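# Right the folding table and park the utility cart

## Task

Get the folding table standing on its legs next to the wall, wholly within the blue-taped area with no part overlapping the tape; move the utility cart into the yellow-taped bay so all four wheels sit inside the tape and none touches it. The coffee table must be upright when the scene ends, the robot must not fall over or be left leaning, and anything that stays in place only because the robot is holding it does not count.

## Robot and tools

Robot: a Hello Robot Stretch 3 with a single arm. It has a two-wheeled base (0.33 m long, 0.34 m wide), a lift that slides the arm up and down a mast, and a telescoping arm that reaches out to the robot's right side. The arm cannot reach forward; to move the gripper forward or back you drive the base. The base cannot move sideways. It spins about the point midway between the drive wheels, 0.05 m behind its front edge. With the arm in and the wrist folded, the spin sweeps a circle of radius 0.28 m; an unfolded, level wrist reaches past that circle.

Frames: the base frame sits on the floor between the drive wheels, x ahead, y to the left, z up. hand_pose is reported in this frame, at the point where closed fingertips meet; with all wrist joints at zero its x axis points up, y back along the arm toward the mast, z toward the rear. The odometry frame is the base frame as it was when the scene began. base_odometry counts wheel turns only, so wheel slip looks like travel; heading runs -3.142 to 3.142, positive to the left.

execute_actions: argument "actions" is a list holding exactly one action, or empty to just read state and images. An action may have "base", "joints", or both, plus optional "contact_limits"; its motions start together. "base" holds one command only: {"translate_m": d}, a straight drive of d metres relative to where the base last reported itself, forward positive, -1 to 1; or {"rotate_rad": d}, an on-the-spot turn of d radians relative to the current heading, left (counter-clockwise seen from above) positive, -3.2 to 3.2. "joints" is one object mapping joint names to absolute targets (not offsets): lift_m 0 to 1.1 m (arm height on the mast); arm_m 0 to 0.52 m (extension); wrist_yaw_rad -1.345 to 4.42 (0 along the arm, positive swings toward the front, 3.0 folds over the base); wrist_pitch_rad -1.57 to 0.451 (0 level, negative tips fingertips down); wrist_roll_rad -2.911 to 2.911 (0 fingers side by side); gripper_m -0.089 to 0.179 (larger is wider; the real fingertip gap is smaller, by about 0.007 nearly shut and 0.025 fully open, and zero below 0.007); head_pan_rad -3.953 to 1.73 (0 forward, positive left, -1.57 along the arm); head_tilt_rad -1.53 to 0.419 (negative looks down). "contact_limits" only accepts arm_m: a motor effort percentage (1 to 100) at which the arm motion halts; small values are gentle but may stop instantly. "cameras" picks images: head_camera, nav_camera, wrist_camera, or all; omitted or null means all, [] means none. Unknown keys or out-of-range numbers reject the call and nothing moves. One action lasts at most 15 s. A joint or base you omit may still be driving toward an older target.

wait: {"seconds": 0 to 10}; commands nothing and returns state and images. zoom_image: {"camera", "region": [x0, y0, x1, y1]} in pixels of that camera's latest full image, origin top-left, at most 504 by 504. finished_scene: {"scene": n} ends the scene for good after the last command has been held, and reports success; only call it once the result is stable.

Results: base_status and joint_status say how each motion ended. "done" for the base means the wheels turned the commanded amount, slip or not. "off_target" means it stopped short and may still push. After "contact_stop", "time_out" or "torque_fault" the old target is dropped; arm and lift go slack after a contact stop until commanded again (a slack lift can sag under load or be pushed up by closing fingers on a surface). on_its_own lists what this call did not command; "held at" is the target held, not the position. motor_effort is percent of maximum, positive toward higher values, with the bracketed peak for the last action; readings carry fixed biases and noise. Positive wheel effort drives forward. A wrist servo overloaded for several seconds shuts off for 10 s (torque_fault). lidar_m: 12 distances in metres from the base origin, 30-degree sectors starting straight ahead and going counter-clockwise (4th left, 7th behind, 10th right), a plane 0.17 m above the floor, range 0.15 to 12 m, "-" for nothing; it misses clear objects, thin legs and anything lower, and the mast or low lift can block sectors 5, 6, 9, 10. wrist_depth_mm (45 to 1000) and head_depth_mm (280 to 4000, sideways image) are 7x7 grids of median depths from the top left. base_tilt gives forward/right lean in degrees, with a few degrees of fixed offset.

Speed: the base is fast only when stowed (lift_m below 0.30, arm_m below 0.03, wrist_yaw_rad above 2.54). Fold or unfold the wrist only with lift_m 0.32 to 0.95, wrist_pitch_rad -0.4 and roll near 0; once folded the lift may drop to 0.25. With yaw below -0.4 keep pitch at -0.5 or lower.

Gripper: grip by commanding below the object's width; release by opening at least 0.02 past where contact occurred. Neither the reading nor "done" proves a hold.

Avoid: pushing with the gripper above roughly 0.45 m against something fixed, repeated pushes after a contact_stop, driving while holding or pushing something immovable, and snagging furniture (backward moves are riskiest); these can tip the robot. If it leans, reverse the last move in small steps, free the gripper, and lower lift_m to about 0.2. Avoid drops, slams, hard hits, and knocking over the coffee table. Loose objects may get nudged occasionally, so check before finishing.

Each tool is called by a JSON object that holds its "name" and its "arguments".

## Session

{"name": "execute_actions", "arguments": {"actions": []}}

Scene clock: 0.00 s.
base_odometry: x=+0.000 y=+0.000 heading=+0.000 (m, m, rad; odometry frame)
turned_by_wheels: +0.000 (rad since the last result)
turned_by_imu: +0.000 (rad since the last result)
base_tilt: forward=-0.4 right=+0.9 (deg)
lidar_m: 1.17 1.88 1.49 1.47 1.16 0.92 0.89 1.00 1.09 1.08 1.16 1.51
head_depth_mm: 1774 2594 2653 2662 2635 1571 1500 / 1768 2564 2682 2699 2675 1545 1472 / 1764 2563 2731 2744 2695 1516 1477 / 1759 2558 2754 2758 2751 1411 1348 / 1754 2570 2819 2819 2809 1510 1483 / 1751 2547 2897 2882 2866 2855 2302 / 1745 2522 2929 2911 2888 2874 2321
base_status: not commanded
joint_positions: lift_m=+0.537 arm_m=-0.002 wrist_yaw_rad=+2.944 wrist_pitch_rad=-0.497 wrist_roll_rad=+0.017 gripper_m=+0.037 head_pan_rad=+0.001 head_tilt_rad=+0.002
joint_status: not commanded
motor_effort: left_wheel=+0 right_wheel=+0 lift_m=+25 arm_m=+1 wrist_yaw_rad=-1 wrist_pitch_rad=+7 wrist_roll_rad=+1 gripper_m=+0 head_pan_rad=-1 head_tilt_rad=+1 (%)
hand_pose: x=+0.0207 y=+0.0667 z=+0.5321 quat_wxyz=(+0.242, +0.705, +0.103, +0.659) (m; base frame)
wrist_depth_mm: - - - - - - - / - - - - - - - / - - - - - - - / - - - - - - 968 / 936 900 904 870 874 831 827 / 763 772 - 749 - 729 722 / 688 675 - 667 653 654 633
pictures: head_camera (sideways: a quarter turn clockwise sets it upright), nav_camera (sideways: a quarter turn counterclockwise sets it upright), wrist_camera
Images, in order (width x height): head_camera 896x504, nav_camera 672x504, wrist_camera 644x364.

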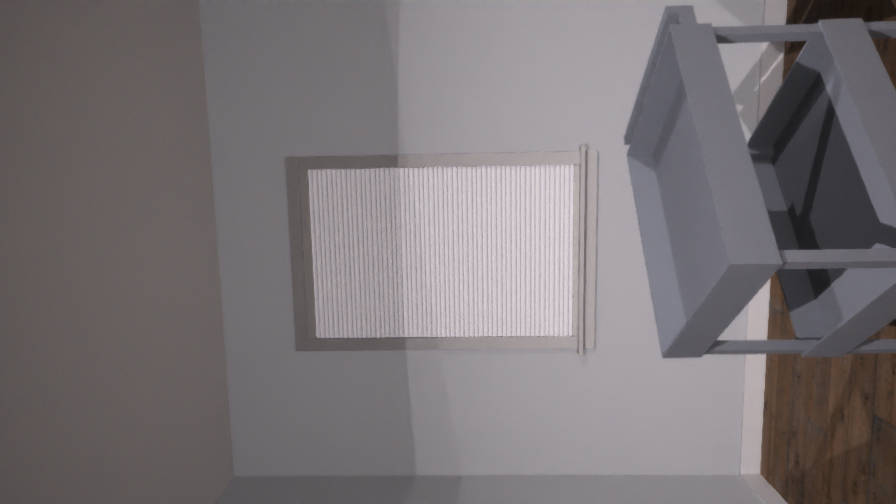

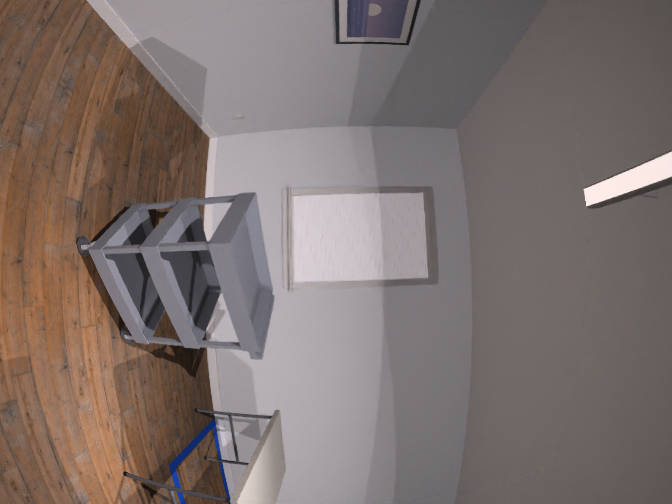

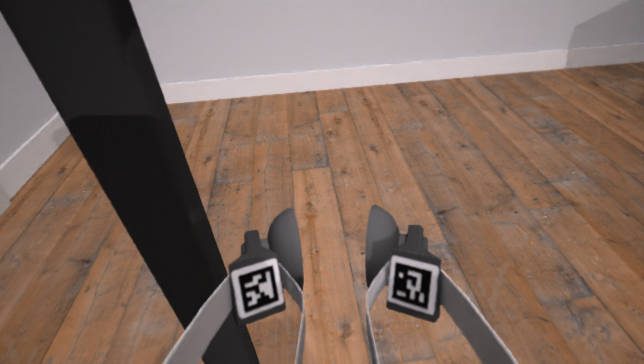

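Survey the room. Stow at the same time.

{"name": "execute_actions", "arguments": {"actions": [{"joints":{"head_pan_rad":-0.9,"head_tilt_rad":-0.7,"lift_m":0.28,"wrist_yaw_rad":3.0,"wrist_pitch_rad":-0.4,"arm_m":0}}], "cameras": ["head_camera","nav_camera"]}}

Scene clock: 8.27 s.
base_odometry: x=+0.000 y=+0.000 heading=+0.000 (m, m, rad; odometry frame)
turned_by_wheels: +0.000 (rad since the last result)
turned_by_imu: +0.001 (rad since the last result)
base_tilt: forward=-0.4 right=+0.9 (deg)
lidar_m: 1.17 1.88 1.49 1.47 1.16 0.92 0.90 1.00 1.09 1.08 1.17 1.51
head_depth_mm: 3087 1217 1209 1349 1544 1366 1168 / 3310 1280 1333 1503 1632 1364 1171 / 3540 3673 2157 1930 1642 1367 1179 / 3288 1996 2807 2069 1656 1376 1181 / 3004 2005 2678 2084 1659 1372 1185 / 2765 2221 2825 2097 1673 1383 1187 / 2571 2689 2710 2109 1680 1389 1190
base_status: not commanded
joint_positions: lift_m=+0.280 arm_m=+0.000 wrist_yaw_rad=+2.997 wrist_pitch_rad=-0.423 wrist_roll_rad=+0.017 gripper_m=+0.037 head_pan_rad=-0.893 head_tilt_rad=-0.691
joint_status: all done
motor_effort: left_wheel=+1(0) right_wheel=+0(0) lift_m=+21(21) arm_m=+6(6) wrist_yaw_rad=+1(3) wrist_pitch_rad=+12(11) wrist_roll_rad=+1(1) gripper_m=+0(0) head_pan_rad=-3(34) head_tilt_rad=-4(27) (%)
hand_pose: x=+0.0109 y=+0.0768 z=+0.2917 quat_wxyz=(+0.199, +0.706, +0.097, +0.673) (m; base frame)
wrist_depth_mm: - - - - - - - / - - - - - - - / - - 975 909 890 875 833 / 760 724 741 706 704 692 670 / 626 616 627 589 596 569 555 / 520 518 - 520 - 486 479 / 462 - - - 433 426 415
pictures: head_camera (sideways: a quarter turn clockwise sets it upright), nav_camera (sideways: a quarter turn counterclockwise sets it upright)
Images, in order (width x height): head_camera 896x504, nav_camera 672x504.

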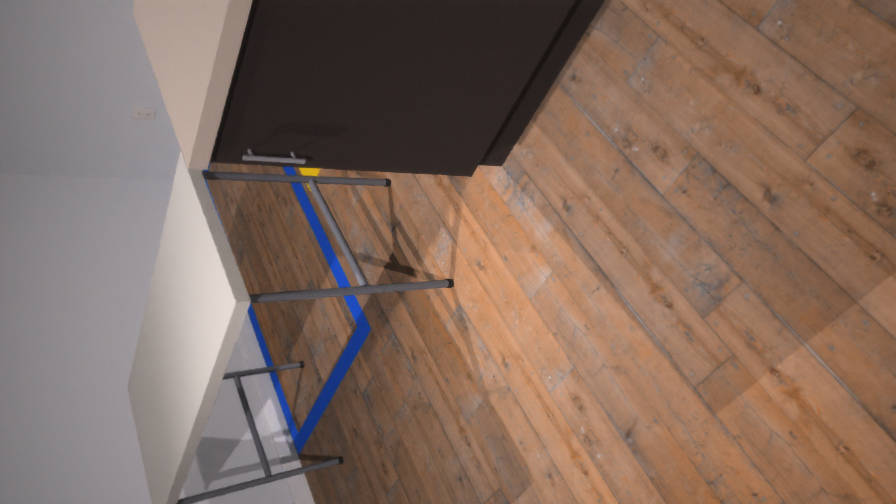

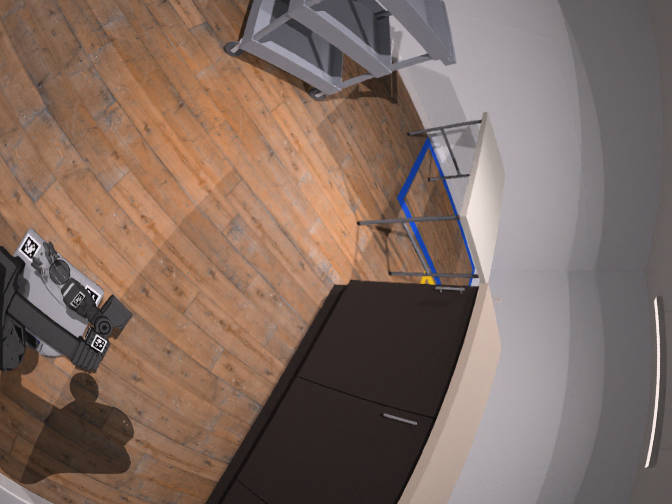

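{"name": "execute_actions", "arguments": {"actions": [{"joints":{"head_pan_rad":-2.4,"head_tilt_rad":-0.6}}], "cameras": ["nav_camera"]}}

{"name": "execute_actions", "arguments": {"actions": [{"joints":{"head_pan_rad":1.5,"head_tilt_rad":-0.6}}], "cameras": ["nav_camera"]}}

Scene clock: 14.67 s.
base_odometry: x=+0.000 y=+0.000 heading=+0.000 (m, m, rad; odometry frame)
turned_by_wheels: +0.000 (rad since the last result)
turned_by_imu: +0.001 (rad since the last result)
base_tilt: forward=-0.3 right=+1.0 (deg)
lidar_m: 1.17 1.88 1.49 1.47 1.16 0.92 0.89 1.00 1.09 1.08 1.16 1.51
head_depth_mm: 903 969 1051 1152 1270 1364 1216 / 985 1070 1169 1289 1452 1449 1223 / 1088 1193 1318 1485 1634 1449 1223 / 1216 1344 1405 1588 1735 1454 1227 / 1383 1507 1284 1432 1639 1465 1231 / 1589 1695 1195 1304 1451 1476 1236 / 1878 2076 1123 1195 1318 1439 1238
base_status: not commanded
joint_positions: lift_m=+0.280 arm_m=+0.000 wrist_yaw_rad=+2.997 wrist_pitch_rad=-0.423 wrist_roll_rad=+0.017 gripper_m=+0.037 head_pan_rad=-2.393 head_tilt_rad=-0.606
joint_status: all done
motor_effort: left_wheel=+0(1) right_wheel=+0(0) lift_m=+21(21) arm_m=+6(6) wrist_yaw_rad=+2(2) wrist_pitch_rad=+12(12) wrist_roll_rad=+1(1) gripper_m=+0(0) head_pan_rad=-3(34) head_tilt_rad=+2(11) (%)
hand_pose: x=+0.0109 y=+0.0768 z=+0.2917 quat_wxyz=(+0.199, +0.706, +0.097, +0.673) (m; base frame)
wrist_depth_mm: - - - - - - - / - - - - - - - / - - 922 893 871 842 827 / 760 744 742 704 707 687 656 / 624 615 631 593 597 573 557 / 536 518 - 517 - 490 476 / 461 - - - 433 423 414
pictures: nav_camera (sideways: a quarter turn counterclockwise sets it upright)
Images, in order (width x height): nav_camera 672x504.

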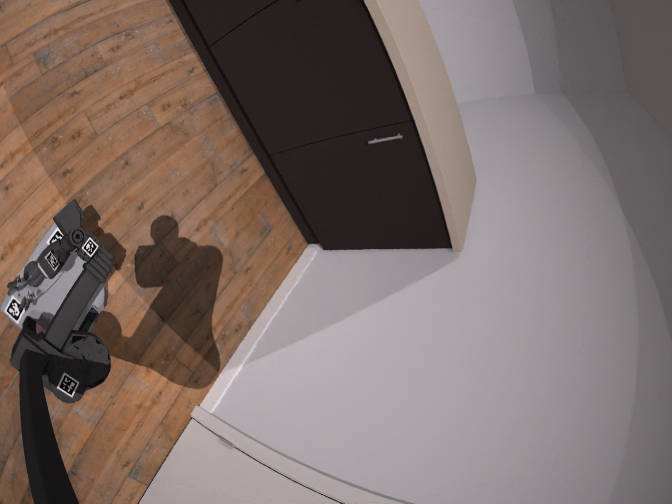

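Scene clock: 17.00 s.
base_odometry: x=+0.000 y=+0.000 heading=+0.000 (m, m, rad; odometry frame)
turned_by_wheels: +0.000 (rad since the last result)
turned_by_imu: +0.000 (rad since the last result)
base_tilt: forward=-0.4 right=+1.0 (deg)
lidar_m: 1.17 1.88 1.49 1.47 1.16 0.92 0.89 1.00 1.09 1.08 1.17 1.51
head_depth_mm: 1207 1324 1477 1659 1768 1436 1217 / 1213 1330 1490 1666 1780 1456 1220 / 1215 1345 1485 1675 1787 1451 1228 / 1223 1346 1501 1691 1788 1452 1222 / 1228 1353 1511 1715 1808 1462 1230 / 1234 1368 1523 1720 1808 1466 1239 / 1244 1373 1531 1746 1832 1517 -
base_status: not commanded
joint_positions: lift_m=+0.280 arm_m=+0.000 wrist_yaw_rad=+2.997 wrist_pitch_rad=-0.423 wrist_roll_rad=+0.017 gripper_m=+0.037 head_pan_rad=+1.493 head_tilt_rad=-0.606
joint_status: all done
motor_effort: left_wheel=+1(0) right_wheel=+0(0) lift_m=+21(21) arm_m=+5(6) wrist_yaw_rad=+2(2) wrist_pitch_rad=+12(12) wrist_roll_rad=+1(1) gripper_m=-1(0) head_pan_rad=+3(34) head_tilt_rad=+2(3) (%)
hand_pose: x=+0.0109 y=+0.0768 z=+0.2917 quat_wxyz=(+0.199, +0.706, +0.097, +0.673) (m; base frame)
wrist_depth_mm: - - - - - - - / - - - - - - - / - - 950 917 908 858 837 / 765 757 746 716 697 679 670 / 626 618 628 592 592 565 564 / 527 523 - 518 - 486 479 / 458 - - - 433 421 421
pictures: nav_camera (sideways: a quarter turn counterclockwise sets it upright)
Images, in order (width x height): nav_camera 672x504.

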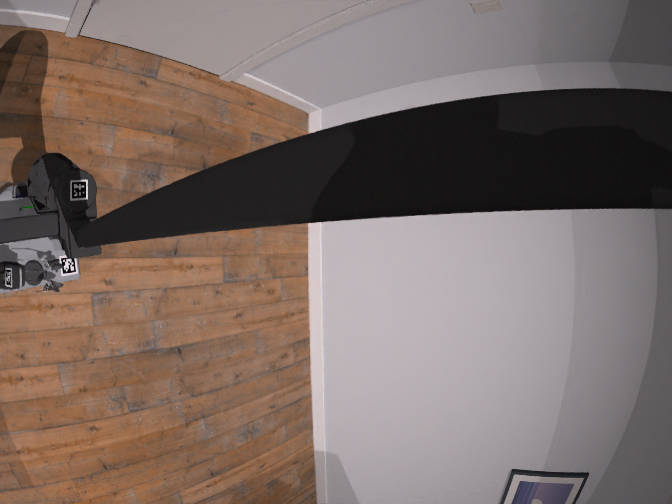

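{"name": "execute_actions", "arguments": {"actions": [{"base":{"rotate_rad":-0.66},"joints":{"head_pan_rad":-0.5,"head_tilt_rad":-0.75}}], "cameras": []}}

{"name": "execute_actions", "arguments": {"actions": [{"base":{"translate_m":1.0}}]}}

Scene clock: 97.97 s.
base_odometry: x=+0.000 y=+0.000 heading=-0.660 (m, m, rad; odometry frame)
turned_by_wheels: -0.660 (rad since the last result)
turned_by_imu: -0.648 (rad since the last result)
base_tilt: forward=-0.4 right=+0.9 (deg)
lidar_m: 2.63 1.17 1.37 1.53 1.48 1.33 0.94 0.89 0.96 1.12 1.08 1.11
head_depth_mm: 2760 1056 1122 1276 1482 1321 1147 / 2866 1108 1193 1379 1565 1327 1150 / 3017 1165 1276 1491 1584 1328 1149 / 3184 1227 1380 1631 1584 1336 1152 / 3515 1326 2063 1893 1591 1340 1159 / 3465 3095 2548 1970 1594 1343 1170 / 3110 1725 2482 1972 1610 1359 1168
base_status: done
joint_positions: lift_m=+0.280 arm_m=+0.000 wrist_yaw_rad=+2.998 wrist_pitch_rad=-0.423 wrist_roll_rad=+0.017 gripper_m=+0.037 head_pan_rad=-0.493 head_tilt_rad=-0.741
joint_status: all done
motor_effort: left_wheel=+3(8) right_wheel=-1(4) lift_m=+21(21) arm_m=+5(6) wrist_yaw_rad=+2(2) wrist_pitch_rad=+12(12) wrist_roll_rad=+1(1) gripper_m=-1(1) head_pan_rad=-3(34) head_tilt_rad=-3(14) (%)
hand_pose: x=+0.0108 y=+0.0768 z=+0.2917 quat_wxyz=(+0.199, +0.706, +0.097, +0.673) (m; base frame)
wrist_depth_mm: - - - - - - - / - - - - - - - / - - 937 907 906 840 835 / 772 759 731 713 702 695 688 / 624 616 622 590 603 569 553 / 523 516 - 517 - 484 476 / 464 - - - 428 424 420
pictures: none
No camera images: the call's "cameras" was empty. Leave "cameras" out to get every camera's image.

Scene clock: 102.97 s.
base_odometry: x=+0.790 y=-0.613 heading=-0.660 (m, m, rad; odometry frame)
turned_by_wheels: +0.000 (rad since the last result)
turned_by_imu: +0.000 (rad since the last result)
base_tilt: forward=-0.3 right=+0.9 (deg)
lidar_m: 1.65 1.97 0.68 0.68 1.99 2.04 1.82 1.77 0.82 0.59 0.57 0.70
head_depth_mm: 2348 2618 2484 1909 1563 956 1106 / 2476 2757 2502 1932 1567 1324 1149 / 2597 2912 1183 1929 1576 1330 1151 / 2785 3073 1094 1822 1542 1336 1154 / 2762 2949 1101 902 1549 1337 1162 / 2434 2539 1107 944 1595 1348 1162 / 2174 2211 1113 1852 1601 1352 1169
base_status: done
joint_positions: lift_m=+0.280 arm_m=+0.000 wrist_yaw_rad=+2.998 wrist_pitch_rad=-0.423 wrist_roll_rad=+0.017 gripper_m=+0.037 head_pan_rad=-0.493 head_tilt_rad=-0.742
joint_status: not commanded
motor_effort: left_wheel=+2(8) right_wheel=-1(4) lift_m=+21(21) arm_m=+6(5) wrist_yaw_rad=+1(2) wrist_pitch_rad=+12(12) wrist_roll_rad=+1(1) gripper_m=-1(0) head_pan_rad=-3(3) head_tilt_rad=-3(4) (%)
hand_pose: x=+0.0107 y=+0.0769 z=+0.2918 quat_wxyz=(+0.199, +0.706, +0.097, +0.673) (m; base frame)
wrist_depth_mm: - - - - - - - / - - 864 729 696 671 - / - - 874 916 885 797 838 / 763 759 739 725 704 686 672 / 625 609 625 593 589 571 555 / 523 516 - 516 - 488 476 / 461 - - - 432 425 415
pictures: head_camera (sideways: a quarter turn clockwise sets it upright), nav_camera (sideways: a quarter turn counterclockwise sets it upright), wrist_camera
Images, in order (width x height): head_camera 896x504, nav_camera 672x504, wrist_camera 644x364.

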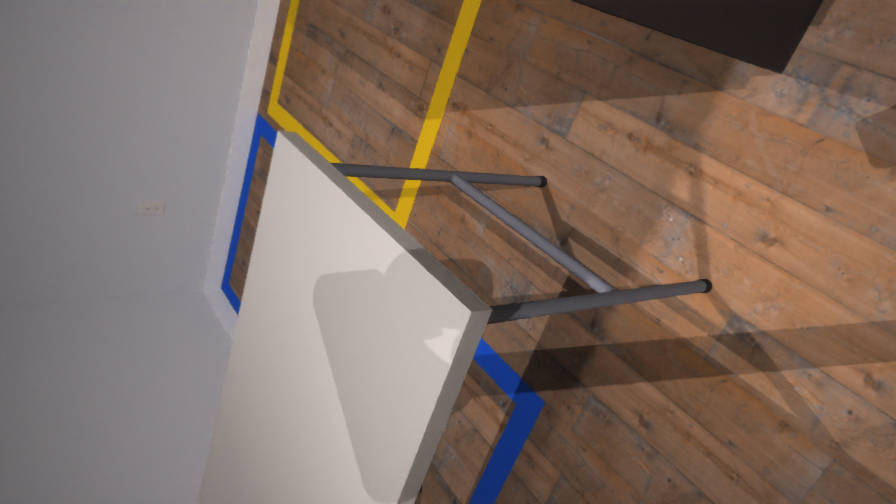

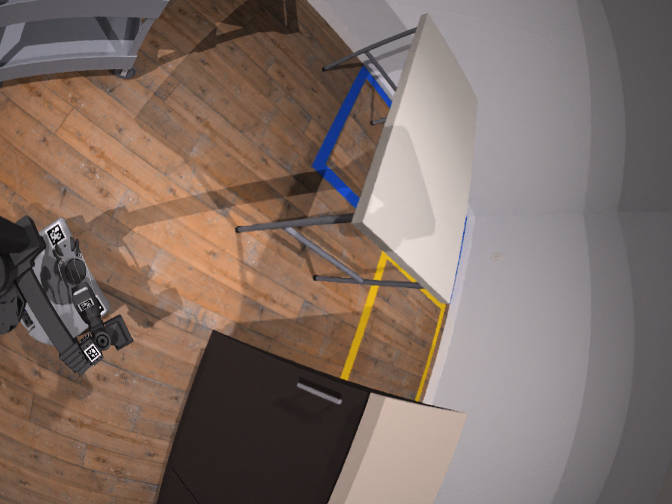

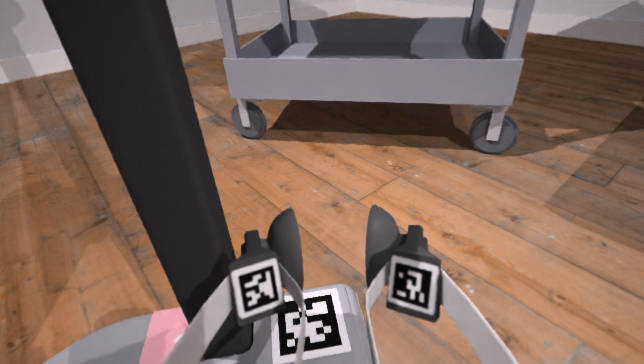

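{"name": "execute_actions", "arguments": {"actions": [{"base":{"rotate_rad":0.128}}], "cameras": []}}

{"name": "execute_actions", "arguments": {"actions": [{"base":{"translate_m":0.543},"joints":{"lift_m":0.29}}], "cameras": []}}

{"name": "execute_actions", "arguments": {"actions": [{"base":{"rotate_rad":-0.935},"joints":{"head_pan_rad":-0.2,"head_tilt_rad":-1.0}}]}}

Scene clock: 224.00 s.
base_odometry: x=+0.790 y=-0.613 heading=-0.532 (m, m, rad; odometry frame)
turned_by_wheels: +0.128 (rad since the last result)
turned_by_imu: +0.127 (rad since the last result)
base_tilt: forward=-0.3 right=+1.0 (deg)
lidar_m: 1.88 0.71 0.68 0.69 1.99 2.14 1.79 1.57 0.73 0.57 0.57 0.71
head_depth_mm: 2451 2693 2406 1911 1567 1322 1122 / 2607 2901 1129 1867 1566 1330 1149 / 2806 3089 1080 1817 1533 1329 1151 / 2665 2888 1091 896 1503 1337 1158 / 2378 2482 1102 1785 1594 1340 1159 / 2153 1593 1108 1906 1600 1353 1163 / 1958 1603 1162 1976 1604 1348 1168
base_status: done
joint_positions: lift_m=+0.280 arm_m=+0.000 wrist_yaw_rad=+2.998 wrist_pitch_rad=-0.422 wrist_roll_rad=+0.017 gripper_m=+0.037 head_pan_rad=-0.493 head_tilt_rad=-0.742
joint_status: not commanded
motor_effort: left_wheel=-1(5) right_wheel=+2(5) lift_m=+21(21) arm_m=+5(5) wrist_yaw_rad=+2(1) wrist_pitch_rad=+12(12) wrist_roll_rad=+1(1) gripper_m=+0(0) head_pan_rad=-3(3) head_tilt_rad=-3(3) (%)
hand_pose: x=+0.0107 y=+0.0769 z=+0.2918 quat_wxyz=(+0.199, +0.706, +0.097, +0.673) (m; base frame)
wrist_depth_mm: - - - - - - - / - - - 746 696 642 - / - - 937 897 881 837 834 / 769 738 740 717 707 689 662 / 635 613 622 590 599 567 553 / 529 519 - 506 - 489 478 / 459 - - - 433 425 420
pictures: none
No camera images: the call's "cameras" was empty. Leave "cameras" out to get every camera's image.

Scene clock: 227.50 s.
base_odometry: x=+1.258 y=-0.888 heading=-0.532 (m, m, rad; odometry frame)
turned_by_wheels: +0.000 (rad since the last result)
turned_by_imu: +0.000 (rad since the last result)
base_tilt: forward=-0.3 right=+0.9 (deg)
lidar_m: 1.11 1.48 1.59 0.49 0.58 2.37 2.30 0.97 0.58 0.73 0.32 1.91
head_depth_mm: 2257 2507 2481 824 671 567 520 / 2418 2672 2487 829 675 568 1128 / 2261 2570 1080 835 676 585 1154 / 1996 2225 1091 836 680 1253 1157 / 1781 1966 1098 843 684 1336 1161 / 1610 1744 1105 848 747 1346 1160 / 1467 1589 1114 850 1559 1354 1165
base_status: done
joint_positions: lift_m=+0.290 arm_m=+0.000 wrist_yaw_rad=+2.998 wrist_pitch_rad=-0.422 wrist_roll_rad=+0.017 gripper_m=+0.037 head_pan_rad=-0.493 head_tilt_rad=-0.742
joint_status: all done
motor_effort: left_wheel=-2(5) right_wheel=+2(5) lift_m=+27(30) arm_m=+6(5) wrist_yaw_rad=+0(1) wrist_pitch_rad=+12(12) wrist_roll_rad=+1(1) gripper_m=+1(0) head_pan_rad=-3(3) head_tilt_rad=-3(4) (%)
hand_pose: x=+0.0107 y=+0.0769 z=+0.3015 quat_wxyz=(+0.198, +0.706, +0.097, +0.673) (m; base frame)
wrist_depth_mm: - - - - - - - / 764 - 818 909 - - - / 918 - 582 876 933 887 866 / 781 758 740 702 704 706 682 / 643 626 639 603 613 586 571 / 540 534 - 530 - 498 487 / 468 - - - 436 436 434
pictures: none
No camera images: the call's "cameras" was empty. Leave "cameras" out to get every camera's image.

Scene clock: 229.40 s.
base_odometry: x=+1.258 y=-0.888 heading=-1.467 (m, m, rad; odometry frame)
turned_by_wheels: -0.935 (rad since the last result)
turned_by_imu: -0.919 (rad since the last result)
base_tilt: forward=-0.4 right=+1.0 (deg)
lidar_m: 0.82 1.35 1.11 1.48 0.72 0.49 0.66 2.50 2.28 0.75 0.58 0.32
head_depth_mm: 2318 2109 1761 1471 1332 1198 1083 / 2339 2108 1780 1527 1347 1200 1096 / 2323 2084 777 654 601 1185 1090 / 2332 910 764 656 602 1211 1092 / 2321 918 767 659 602 1216 1094 / 2357 924 772 664 602 1218 1099 / 2366 2184 777 666 605 1225 1105
base_status: done
joint_positions: lift_m=+0.290 arm_m=+0.000 wrist_yaw_rad=+2.998 wrist_pitch_rad=-0.422 wrist_roll_rad=+0.017 gripper_m=+0.037 head_pan_rad=-0.207 head_tilt_rad=-0.988
joint_status: all done
motor_effort: left_wheel=+2(8) right_wheel=-1(5) lift_m=+28(28) arm_m=+5(5) wrist_yaw_rad=+1(1) wrist_pitch_rad=+12(12) wrist_roll_rad=+1(1) gripper_m=+0(0) head_pan_rad=+2(21) head_tilt_rad=-4(18) (%)
hand_pose: x=+0.0107 y=+0.0769 z=+0.3015 quat_wxyz=(+0.198, +0.706, +0.097, +0.673) (m; base frame)
wrist_depth_mm: - - - - - - - / - - - - - - - / - - - 953 907 887 870 / 791 753 763 738 726 708 692 / 645 628 642 603 603 583 571 / 533 533 - 523 - 497 491 / 470 - - - 443 433 429
pictures: head_camera (sideways: a quarter turn clockwise sets it upright), nav_camera (sideways: a quarter turn counterclockwise sets it upright), wrist_camera
Images, in order (width x height): head_camera 896x504, nav_camera 672x504, wrist_camera 644x364.

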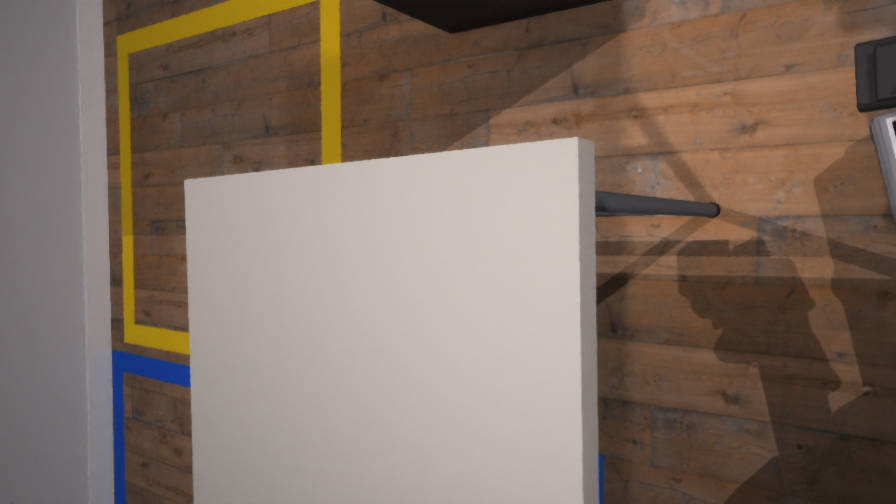

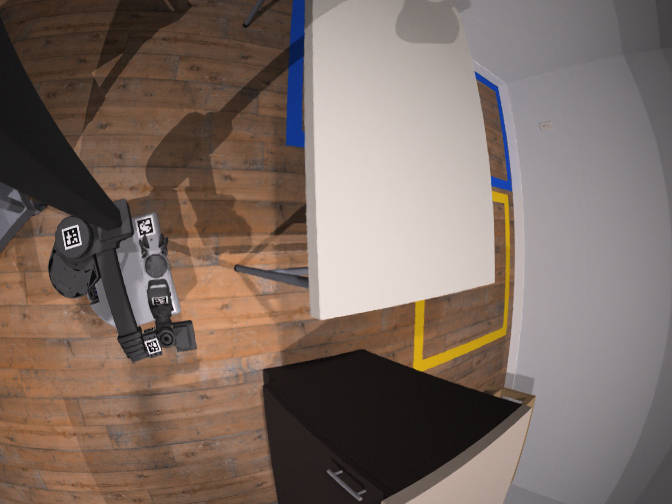

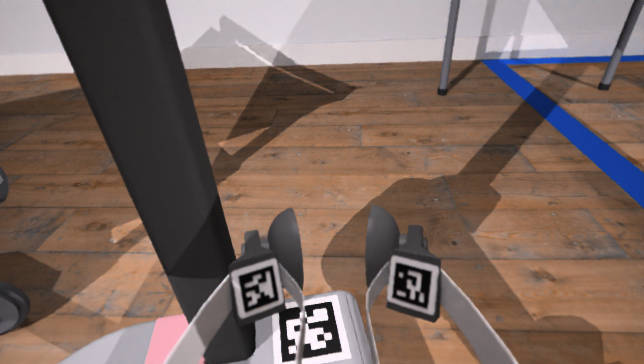

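{"name": "execute_actions", "arguments": {"actions": [{"base":{"translate_m":-0.05},"joints":{"lift_m":0.33}}], "cameras": []}}

{"name": "execute_actions", "arguments": {"actions": [{"joints":{"wrist_yaw_rad":1.57,"gripper_m":0.12}}], "cameras": []}}

{"name": "execute_actions", "arguments": {"actions": [{"joints":{"wrist_pitch_rad":0.0,"lift_m":0.17}}]}}

Scene clock: 264.97 s.
base_odometry: x=+1.253 y=-0.839 heading=-1.467 (m, m, rad; odometry frame)
turned_by_wheels: +0.000 (rad since the last result)
turned_by_imu: +0.001 (rad since the last result)
base_tilt: forward=-0.3 right=+1.0 (deg)
lidar_m: 0.36 1.39 1.14 1.49 0.58 0.45 0.63 2.45 2.26 0.86 0.60 0.36
head_depth_mm: 2352 2104 1773 1467 1319 1194 1092 / 2373 2121 1772 1528 1346 1200 1099 / 2372 2088 799 666 1309 1206 1091 / 2378 913 765 656 1293 1211 1090 / 2399 920 767 659 1324 1214 1094 / 2393 923 773 664 1321 1217 1101 / 2400 932 777 667 1327 1227 1102
base_status: done
joint_positions: lift_m=+0.330 arm_m=+0.000 wrist_yaw_rad=+2.998 wrist_pitch_rad=-0.422 wrist_roll_rad=+0.017 gripper_m=+0.037 head_pan_rad=-0.207 head_tilt_rad=-0.988
joint_status: all done
motor_effort: left_wheel=+2(5) right_wheel=-2(6) lift_m=+28(29) arm_m=+5(5) wrist_yaw_rad=+1(1) wrist_pitch_rad=+12(12) wrist_roll_rad=+1(1) gripper_m=-1(1) head_pan_rad=+3(2) head_tilt_rad=-4(5) (%)
hand_pose: x=+0.0107 y=+0.0769 z=+0.3416 quat_wxyz=(+0.198, +0.706, +0.097, +0.673) (m; base frame)
wrist_depth_mm: - - - - - - - / - - - - - - - / - - - - - 983 925 / 813 828 804 817 789 761 737 / 692 679 698 661 668 633 622 / 585 579 - 561 - 544 536 / 490 505 - - 479 467 469
pictures: none
No camera images: the call's "cameras" was empty. Leave "cameras" out to get every camera's image.

Scene clock: 266.70 s.
base_odometry: x=+1.253 y=-0.839 heading=-1.467 (m, m, rad; odometry frame)
turned_by_wheels: +0.000 (rad since the last result)
turned_by_imu: +0.000 (rad since the last result)
base_tilt: forward=-0.4 right=+1.0 (deg)
lidar_m: 0.36 1.39 1.14 1.49 0.58 0.45 0.63 2.43 2.26 0.86 0.60 0.36
head_depth_mm: 2363 2112 1767 1467 1314 1195 1079 / 2372 2118 1779 1529 1347 1199 1117 / 2365 2073 799 665 1305 1205 1085 / 2375 913 763 657 1294 1209 1093 / 2384 918 768 660 1322 1221 1092 / 2395 924 774 663 1325 1219 1101 / 2407 932 779 666 1323 1224 1105
base_status: not commanded
joint_positions: lift_m=+0.330 arm_m=+0.000 wrist_yaw_rad=+1.573 wrist_pitch_rad=-0.422 wrist_roll_rad=+0.017 gripper_m=+0.120 head_pan_rad=-0.207 head_tilt_rad=-0.988
joint_status: all done
motor_effort: left_wheel=+2(2) right_wheel=-1(1) lift_m=+28(28) arm_m=+5(6) wrist_yaw_rad=-3(2) wrist_pitch_rad=+12(12) wrist_roll_rad=+1(1) gripper_m=+1(93) head_pan_rad=+2(3) head_tilt_rad=-4(4) (%)
hand_pose: x=+0.2025 y=-0.1443 z=+0.3416 quat_wxyz=(+0.590, +0.597, -0.388, +0.380) (m; base frame)
wrist_depth_mm: - - - - - - 581 / - - - - - - 563 / - - - 946 - 908 552 / 855 836 812 804 784 776 546 / 700 687 672 646 655 651 534 / 587 599 562 553 554 - 502 / 516 489 496 475 477 479 457
pictures: none
No camera images: the call's "cameras" was empty. Leave "cameras" out to get every camera's image.

Scene clock: 269.00 s.
base_odometry: x=+1.253 y=-0.839 heading=-1.467 (m, m, rad; odometry frame)
turned_by_wheels: +0.000 (rad since the last result)
turned_by_imu: +0.000 (rad since the last result)
base_tilt: forward=-0.3 right=+1.0 (deg)
lidar_m: 0.36 1.39 1.14 1.49 0.58 0.45 0.63 2.43 2.25 0.86 0.60 0.36
head_depth_mm: 2350 2106 1767 1469 1318 1194 1081 / 2366 2121 1772 1525 1346 1202 1099 / 2367 2061 797 667 1303 1208 1096 / 2398 909 764 656 1290 1212 1092 / 2398 918 768 659 1312 1214 1092 / 2387 925 772 663 1318 1221 1101 / 2403 932 776 666 1328 1226 1103
base_status: not commanded
joint_positions: lift_m=+0.170 arm_m=+0.000 wrist_yaw_rad=+1.573 wrist_pitch_rad=-0.026 wrist_roll_rad=+0.017 gripper_m=+0.120 head_pan_rad=-0.207 head_tilt_rad=-0.988
joint_status: all done
motor_effort: left_wheel=+2(2) right_wheel=-1(1) lift_m=+21(25) arm_m=+6(5) wrist_yaw_rad=-2(2) wrist_pitch_rad=+14(15) wrist_roll_rad=+1(1) gripper_m=+0(0) head_pan_rad=+3(2) head_tilt_rad=-4(4) (%)
hand_pose: x=+0.2342 y=-0.1442 z=+0.2782 quat_wxyz=(+0.502, +0.511, -0.497, +0.490) (m; base frame)
wrist_depth_mm: - - - - - - 579 / - - - - - - 576 / - - - - - - 588 / - - - - - - 576 / - - - 902 903 - 568 / 727 757 661 677 666 - 572 / 562 521 541 526 521 508 481
pictures: head_camera (sideways: a quarter turn clockwise sets it upright), nav_camera (sideways: a quarter turn counterclockwise sets it upright), wrist_camera
Images, in order (width x height): head_camera 896x504, nav_camera 672x504, wrist_camera 644x364.

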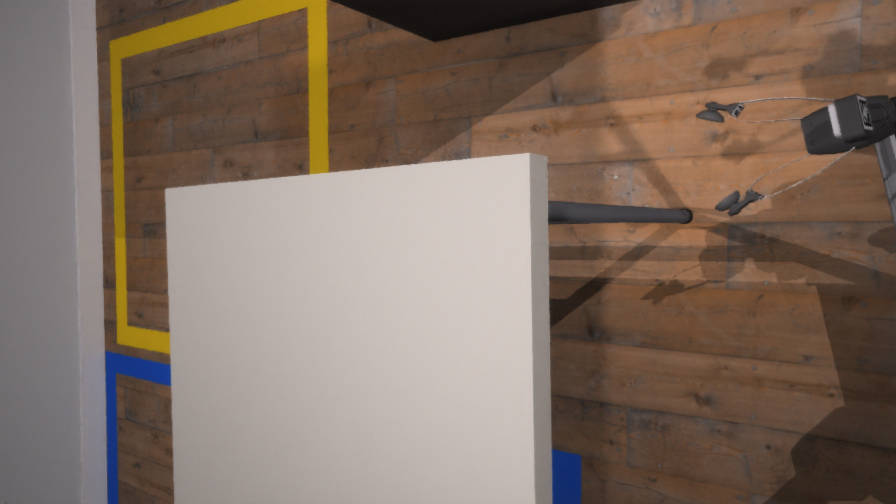

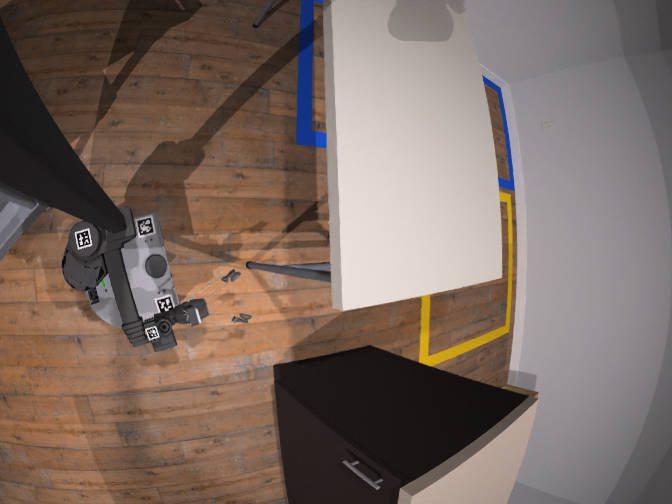

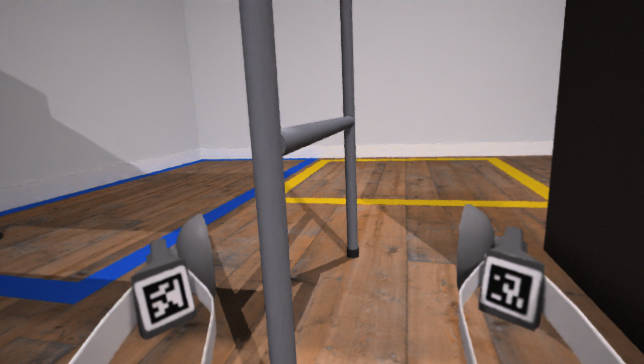

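{"name": "execute_actions", "arguments": {"actions": [{"base":{"translate_m":0.25},"joints":{"wrist_yaw_rad":1.66,"head_tilt_rad":-1.1,"head_pan_rad":0.0}}]}}

Scene clock: 279.93 s.
base_odometry: x=+1.279 y=-1.087 heading=-1.467 (m, m, rad; odometry frame)
turned_by_wheels: +0.000 (rad since the last result)
turned_by_imu: +0.001 (rad since the last result)
base_tilt: forward=-0.4 right=+1.0 (deg)
lidar_m: 2.35 1.69 1.02 1.44 1.63 0.66 0.79 2.71 2.31 0.53 0.17 0.16
head_depth_mm: 2073 1837 692 625 562 508 1089 / 2102 1847 683 607 546 502 - / 2125 1851 688 610 549 510 1110 / 2187 791 690 612 550 514 1118 / 2186 796 693 616 552 522 1116 / 2222 799 698 618 555 1147 1095 / 2217 805 701 622 558 1163 1098
base_status: done
joint_positions: lift_m=+0.170 arm_m=+0.000 wrist_yaw_rad=+1.714 wrist_pitch_rad=-0.026 wrist_roll_rad=+0.017 gripper_m=+0.120 head_pan_rad=-0.007 head_tilt_rad=-1.087
joint_status: wrist_yaw_rad off_target (ended at +1.714, target +1.660); the others done
on_its_own: wrist_yaw_rad is held at +1.711, not at your +1.660, by its stall guard, which is not easing now
motor_effort: left_wheel=+2(7) right_wheel=-2(4) lift_m=+21(22) arm_m=+5(5) wrist_yaw_rad=-2(41) wrist_pitch_rad=+14(14) wrist_roll_rad=+1(1) gripper_m=-2(9) head_pan_rad=+3(17) head_tilt_rad=-5(11) (%)
hand_pose: x=+0.2316 y=-0.1083 z=+0.2782 quat_wxyz=(+0.466, +0.545, -0.460, +0.524) (m; base frame)
wrist_depth_mm: - - - - - - - / - - - - - - - / - - - - - - - / - - - 79 - - - / - - - 64 847 - 873 / 719 674 - 66 645 - 647 / 559 498 46 483 520 510 494
pictures: head_camera (sideways: a quarter turn clockwise sets it upright), nav_camera (sideways: a quarter turn counterclockwise sets it upright), wrist_camera
Images, in order (width x height): head_camera 896x504, nav_camera 672x504, wrist_camera 644x364.

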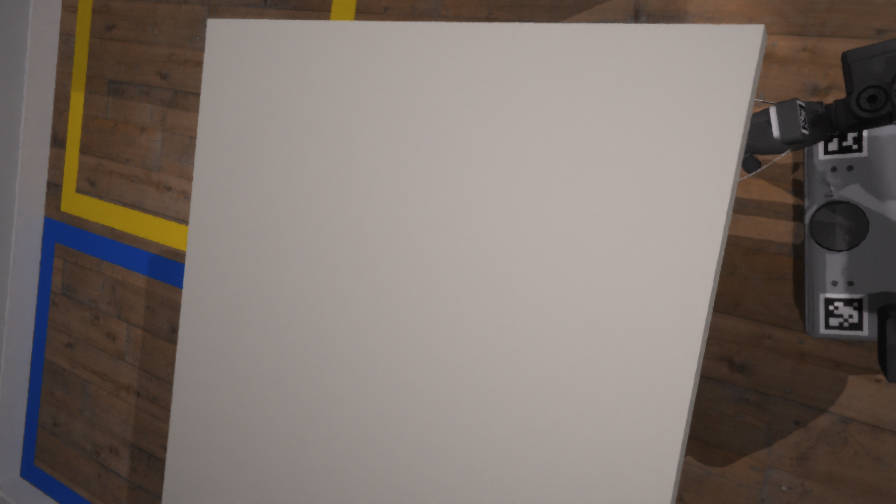

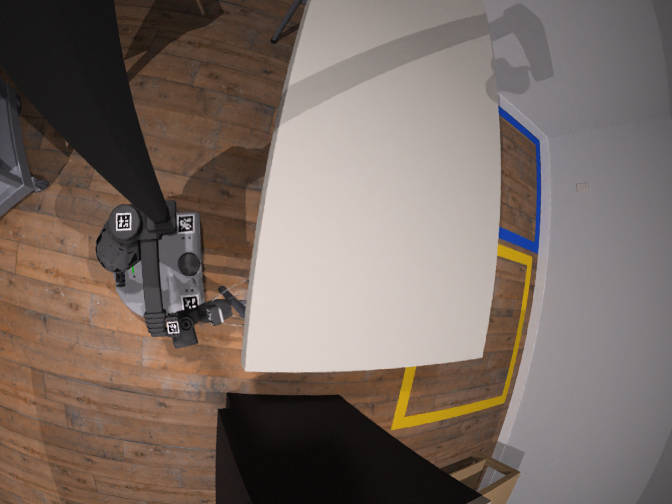

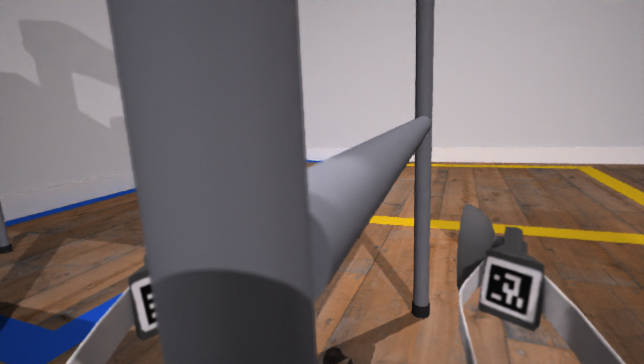

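{"name": "execute_actions", "arguments": {"actions": [{"base":{"translate_m":0.2},"joints":{"wrist_yaw_rad":1.71}}]}}

Scene clock: 291.83 s.
base_odometry: x=+1.300 y=-1.286 heading=-1.467 (m, m, rad; odometry frame)
turned_by_wheels: +0.000 (rad since the last result)
turned_by_imu: +0.000 (rad since the last result)
base_tilt: forward=-0.4 right=+1.0 (deg)
lidar_m: 0.64 1.65 1.18 1.00 1.57 0.84 0.92 2.77 0.55 0.54 0.17 0.16
head_depth_mm: 1993 1843 1612 1405 1236 508 1091 / 2006 1851 683 606 547 503 - / 2040 1865 687 609 547 504 1112 / 2074 1867 690 612 551 506 1118 / 2091 1891 695 615 553 510 1116 / 2154 1885 700 618 556 518 1095 / 2155 1897 702 621 557 520 1096
base_status: done
joint_positions: lift_m=+0.170 arm_m=+0.000 wrist_yaw_rad=+1.708 wrist_pitch_rad=-0.026 wrist_roll_rad=+0.017 gripper_m=+0.120 head_pan_rad=-0.007 head_tilt_rad=-1.087
joint_status: all done
motor_effort: left_wheel=+2(8) right_wheel=+7(13) lift_m=+21(21) arm_m=+3(5) wrist_yaw_rad=+1(4) wrist_pitch_rad=+14(14) wrist_roll_rad=+1(1) gripper_m=+0(1) head_pan_rad=+3(2) head_tilt_rad=-4(5) (%)
hand_pose: x=+0.2318 y=-0.1100 z=+0.2782 quat_wxyz=(+0.468, +0.544, -0.461, +0.522) (m; base frame)
wrist_depth_mm: - - - - - - - / - - - - - - - / - - - - - - - / - - - 91 - - - / - - - 66 916 968 861 / 721 724 - 604 658 - 633 / 561 496 45 482 520 503 495
pictures: head_camera (sideways: a quarter turn clockwise sets it upright), nav_camera (sideways: a quarter turn counterclockwise sets it upright), wrist_camera
Images, in order (width x height): head_camera 896x504, nav_camera 672x504, wrist_camera 644x364.

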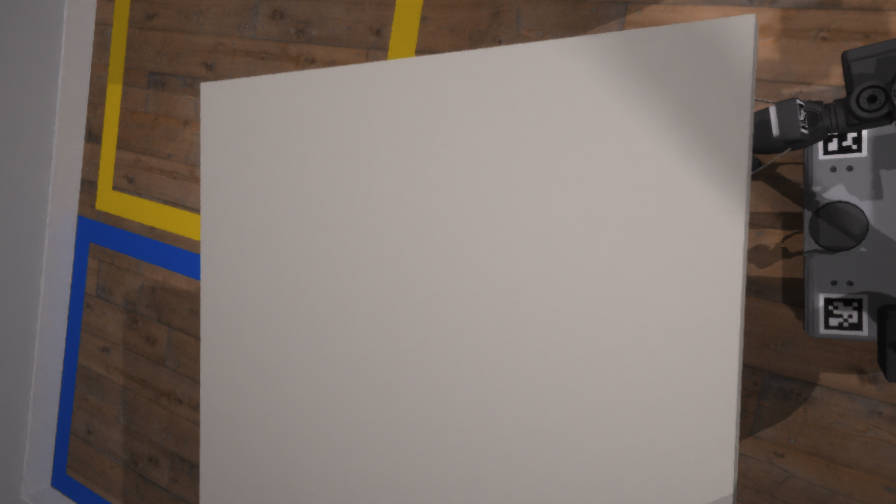

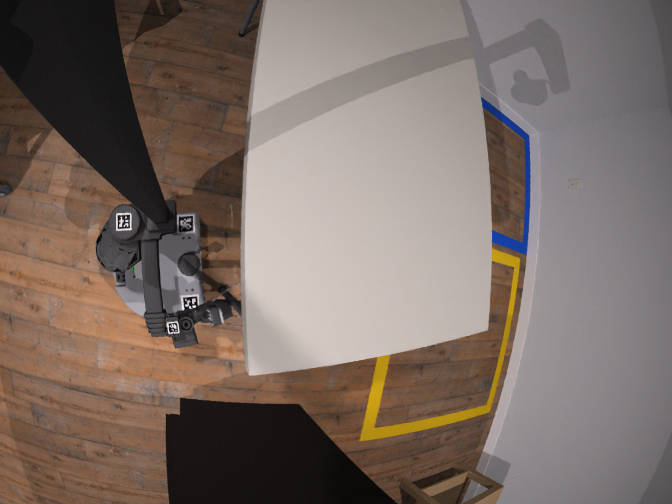

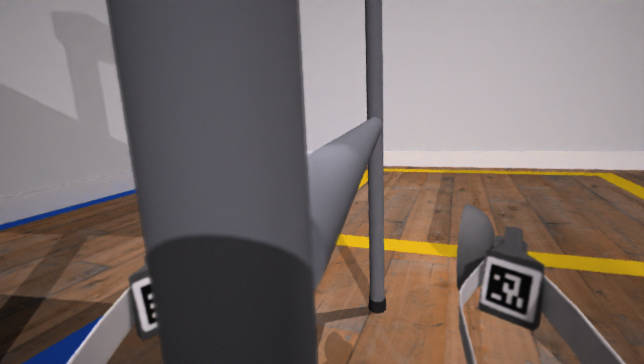

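{"name": "execute_actions", "arguments": {"actions": [{"base":{"rotate_rad":0.3},"joints":{"wrist_yaw_rad":1.71}}], "cameras": ["wrist_camera"]}}

{"name": "execute_actions", "arguments": {"actions": [{"base":{"translate_m":0.3},"joints":{"wrist_yaw_rad":1.71}}]}}

Scene clock: 302.80 s.
base_odometry: x=+1.300 y=-1.286 heading=-1.167 (m, m, rad; odometry frame)
turned_by_wheels: +0.299 (rad since the last result)
turned_by_imu: +0.292 (rad since the last result)
base_tilt: forward=-0.4 right=+1.0 (deg)
lidar_m: 1.98 1.20 1.01 1.44 1.01 0.85 2.68 2.45 0.54 0.56 0.19 0.19
head_depth_mm: 1991 1829 680 604 544 500 1085 / 2053 781 684 608 546 509 - / 2127 786 687 610 548 519 1110 / 2187 792 690 613 550 1151 1117 / 2106 796 694 615 553 1177 1115 / 1918 801 698 619 556 1191 1094 / 1669 803 703 622 573 1195 1099
base_status: done
joint_positions: lift_m=+0.170 arm_m=+0.000 wrist_yaw_rad=+1.685 wrist_pitch_rad=-0.027 wrist_roll_rad=+0.017 gripper_m=+0.120 head_pan_rad=-0.007 head_tilt_rad=-1.087
joint_status: wrist_yaw_rad off_target (ended at +1.685, target +1.710)
on_its_own: wrist_yaw_rad is at rest, and its effort (+20) is outside its rest range (-12 to +12)
motor_effort: left_wheel=-3(4) right_wheel=+13(14) lift_m=+21(21) arm_m=+1(2) wrist_yaw_rad=+20(20) wrist_pitch_rad=+15(15) wrist_roll_rad=+1(1) gripper_m=-3(2) head_pan_rad=+3(2) head_tilt_rad=-5(5) (%)
hand_pose: x=+0.2325 y=-0.1160 z=+0.2778 quat_wxyz=(+0.474, +0.538, -0.467, +0.517) (m; base frame)
wrist_depth_mm: - - - - - - - / - - - - - - - / - - - - - - - / - - - - - - - / - - - 909 - - 863 / 717 722 696 676 47 - 635 / 548 509 535 529 47 258 498
pictures: wrist_camera
Images, in order (width x height): wrist_camera 644x364.

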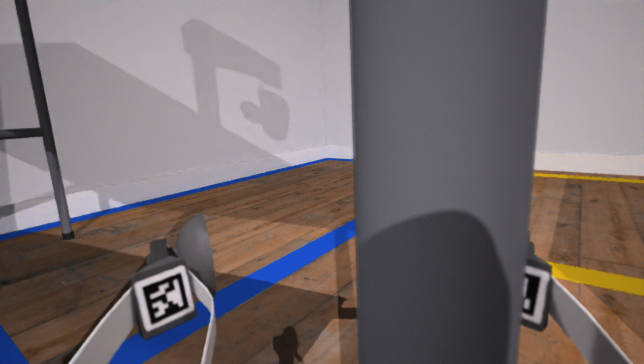

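Scene clock: 306.83 s.
base_odometry: x=+1.417 y=-1.562 heading=-1.168 (m, m, rad; odometry frame)
turned_by_wheels: +0.000 (rad since the last result)
turned_by_imu: +0.000 (rad since the last result)
base_tilt: forward=-0.3 right=+1.0 (deg)
lidar_m: 1.77 1.29 0.98 1.29 1.76 1.10 1.61 0.72 0.69 0.72 0.19 0.66
head_depth_mm: 1797 1828 680 603 544 501 1090 / 1891 1852 685 606 546 504 - / 2007 1849 688 611 549 512 1113 / 2088 791 691 611 550 520 1123 / 1977 794 696 616 553 523 1116 / 1720 799 699 620 555 531 1096 / 1510 805 702 622 559 1152 1100
base_status: done
joint_positions: lift_m=+0.170 arm_m=+0.000 wrist_yaw_rad=+1.654 wrist_pitch_rad=-0.028 wrist_roll_rad=+0.017 gripper_m=+0.120 head_pan_rad=-0.007 head_tilt_rad=-1.087
joint_status: wrist_yaw_rad off_target (ended at +1.654, target +1.710)
on_its_own: wrist_yaw_rad is held at +1.670, not at your +1.710, by its stall guard, which is not easing now; wrist_yaw_rad is at rest, and its effort (+13) is outside its rest range (-12 to +12)
motor_effort: left_wheel=-3(4) right_wheel=+11(17) lift_m=+21(21) arm_m=+0(1) wrist_yaw_rad=+13(20) wrist_pitch_rad=+15(15) wrist_roll_rad=+1(1) gripper_m=+0(3) head_pan_rad=+2(3) head_tilt_rad=-5(5) (%)
hand_pose: x=+0.2332 y=-0.1238 z=+0.2777 quat_wxyz=(+0.482, +0.531, -0.475, +0.509) (m; base frame)
wrist_depth_mm: - - - - - - - / - - - - - - - / - - - - - - - / - - - - - - - / - - - 881 - 885 877 / 725 731 694 645 - - 635 / 549 521 536 503 46 475 494
pictures: head_camera (sideways: a quarter turn clockwise sets it upright), nav_camera (sideways: a quarter turn counterclockwise sets it upright), wrist_camera
Images, in order (width x height): head_camera 896x504, nav_camera 672x504, wrist_camera 644x364.

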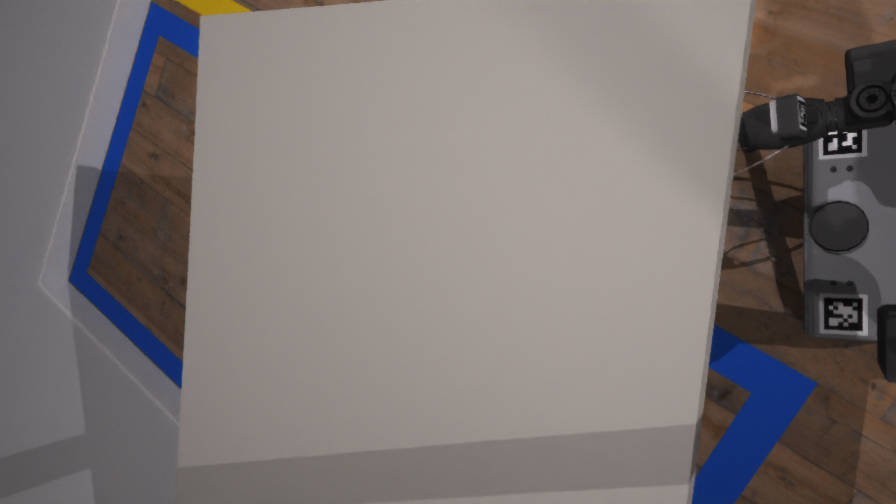

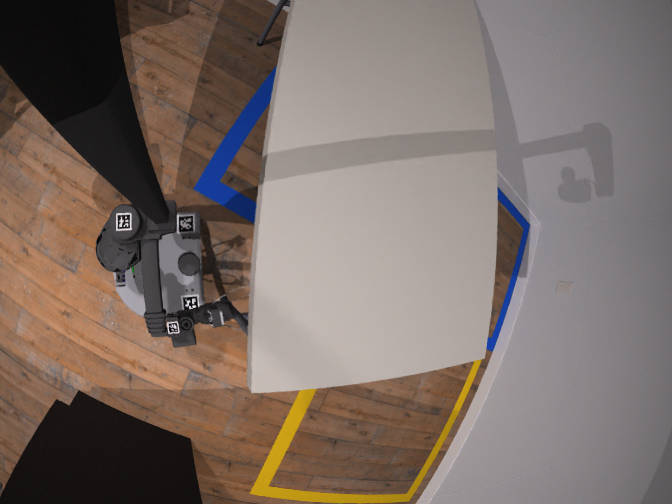

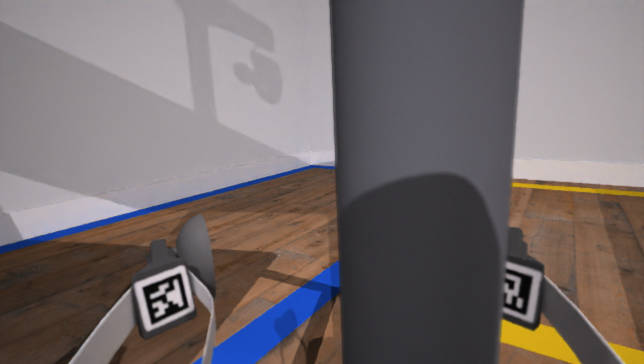

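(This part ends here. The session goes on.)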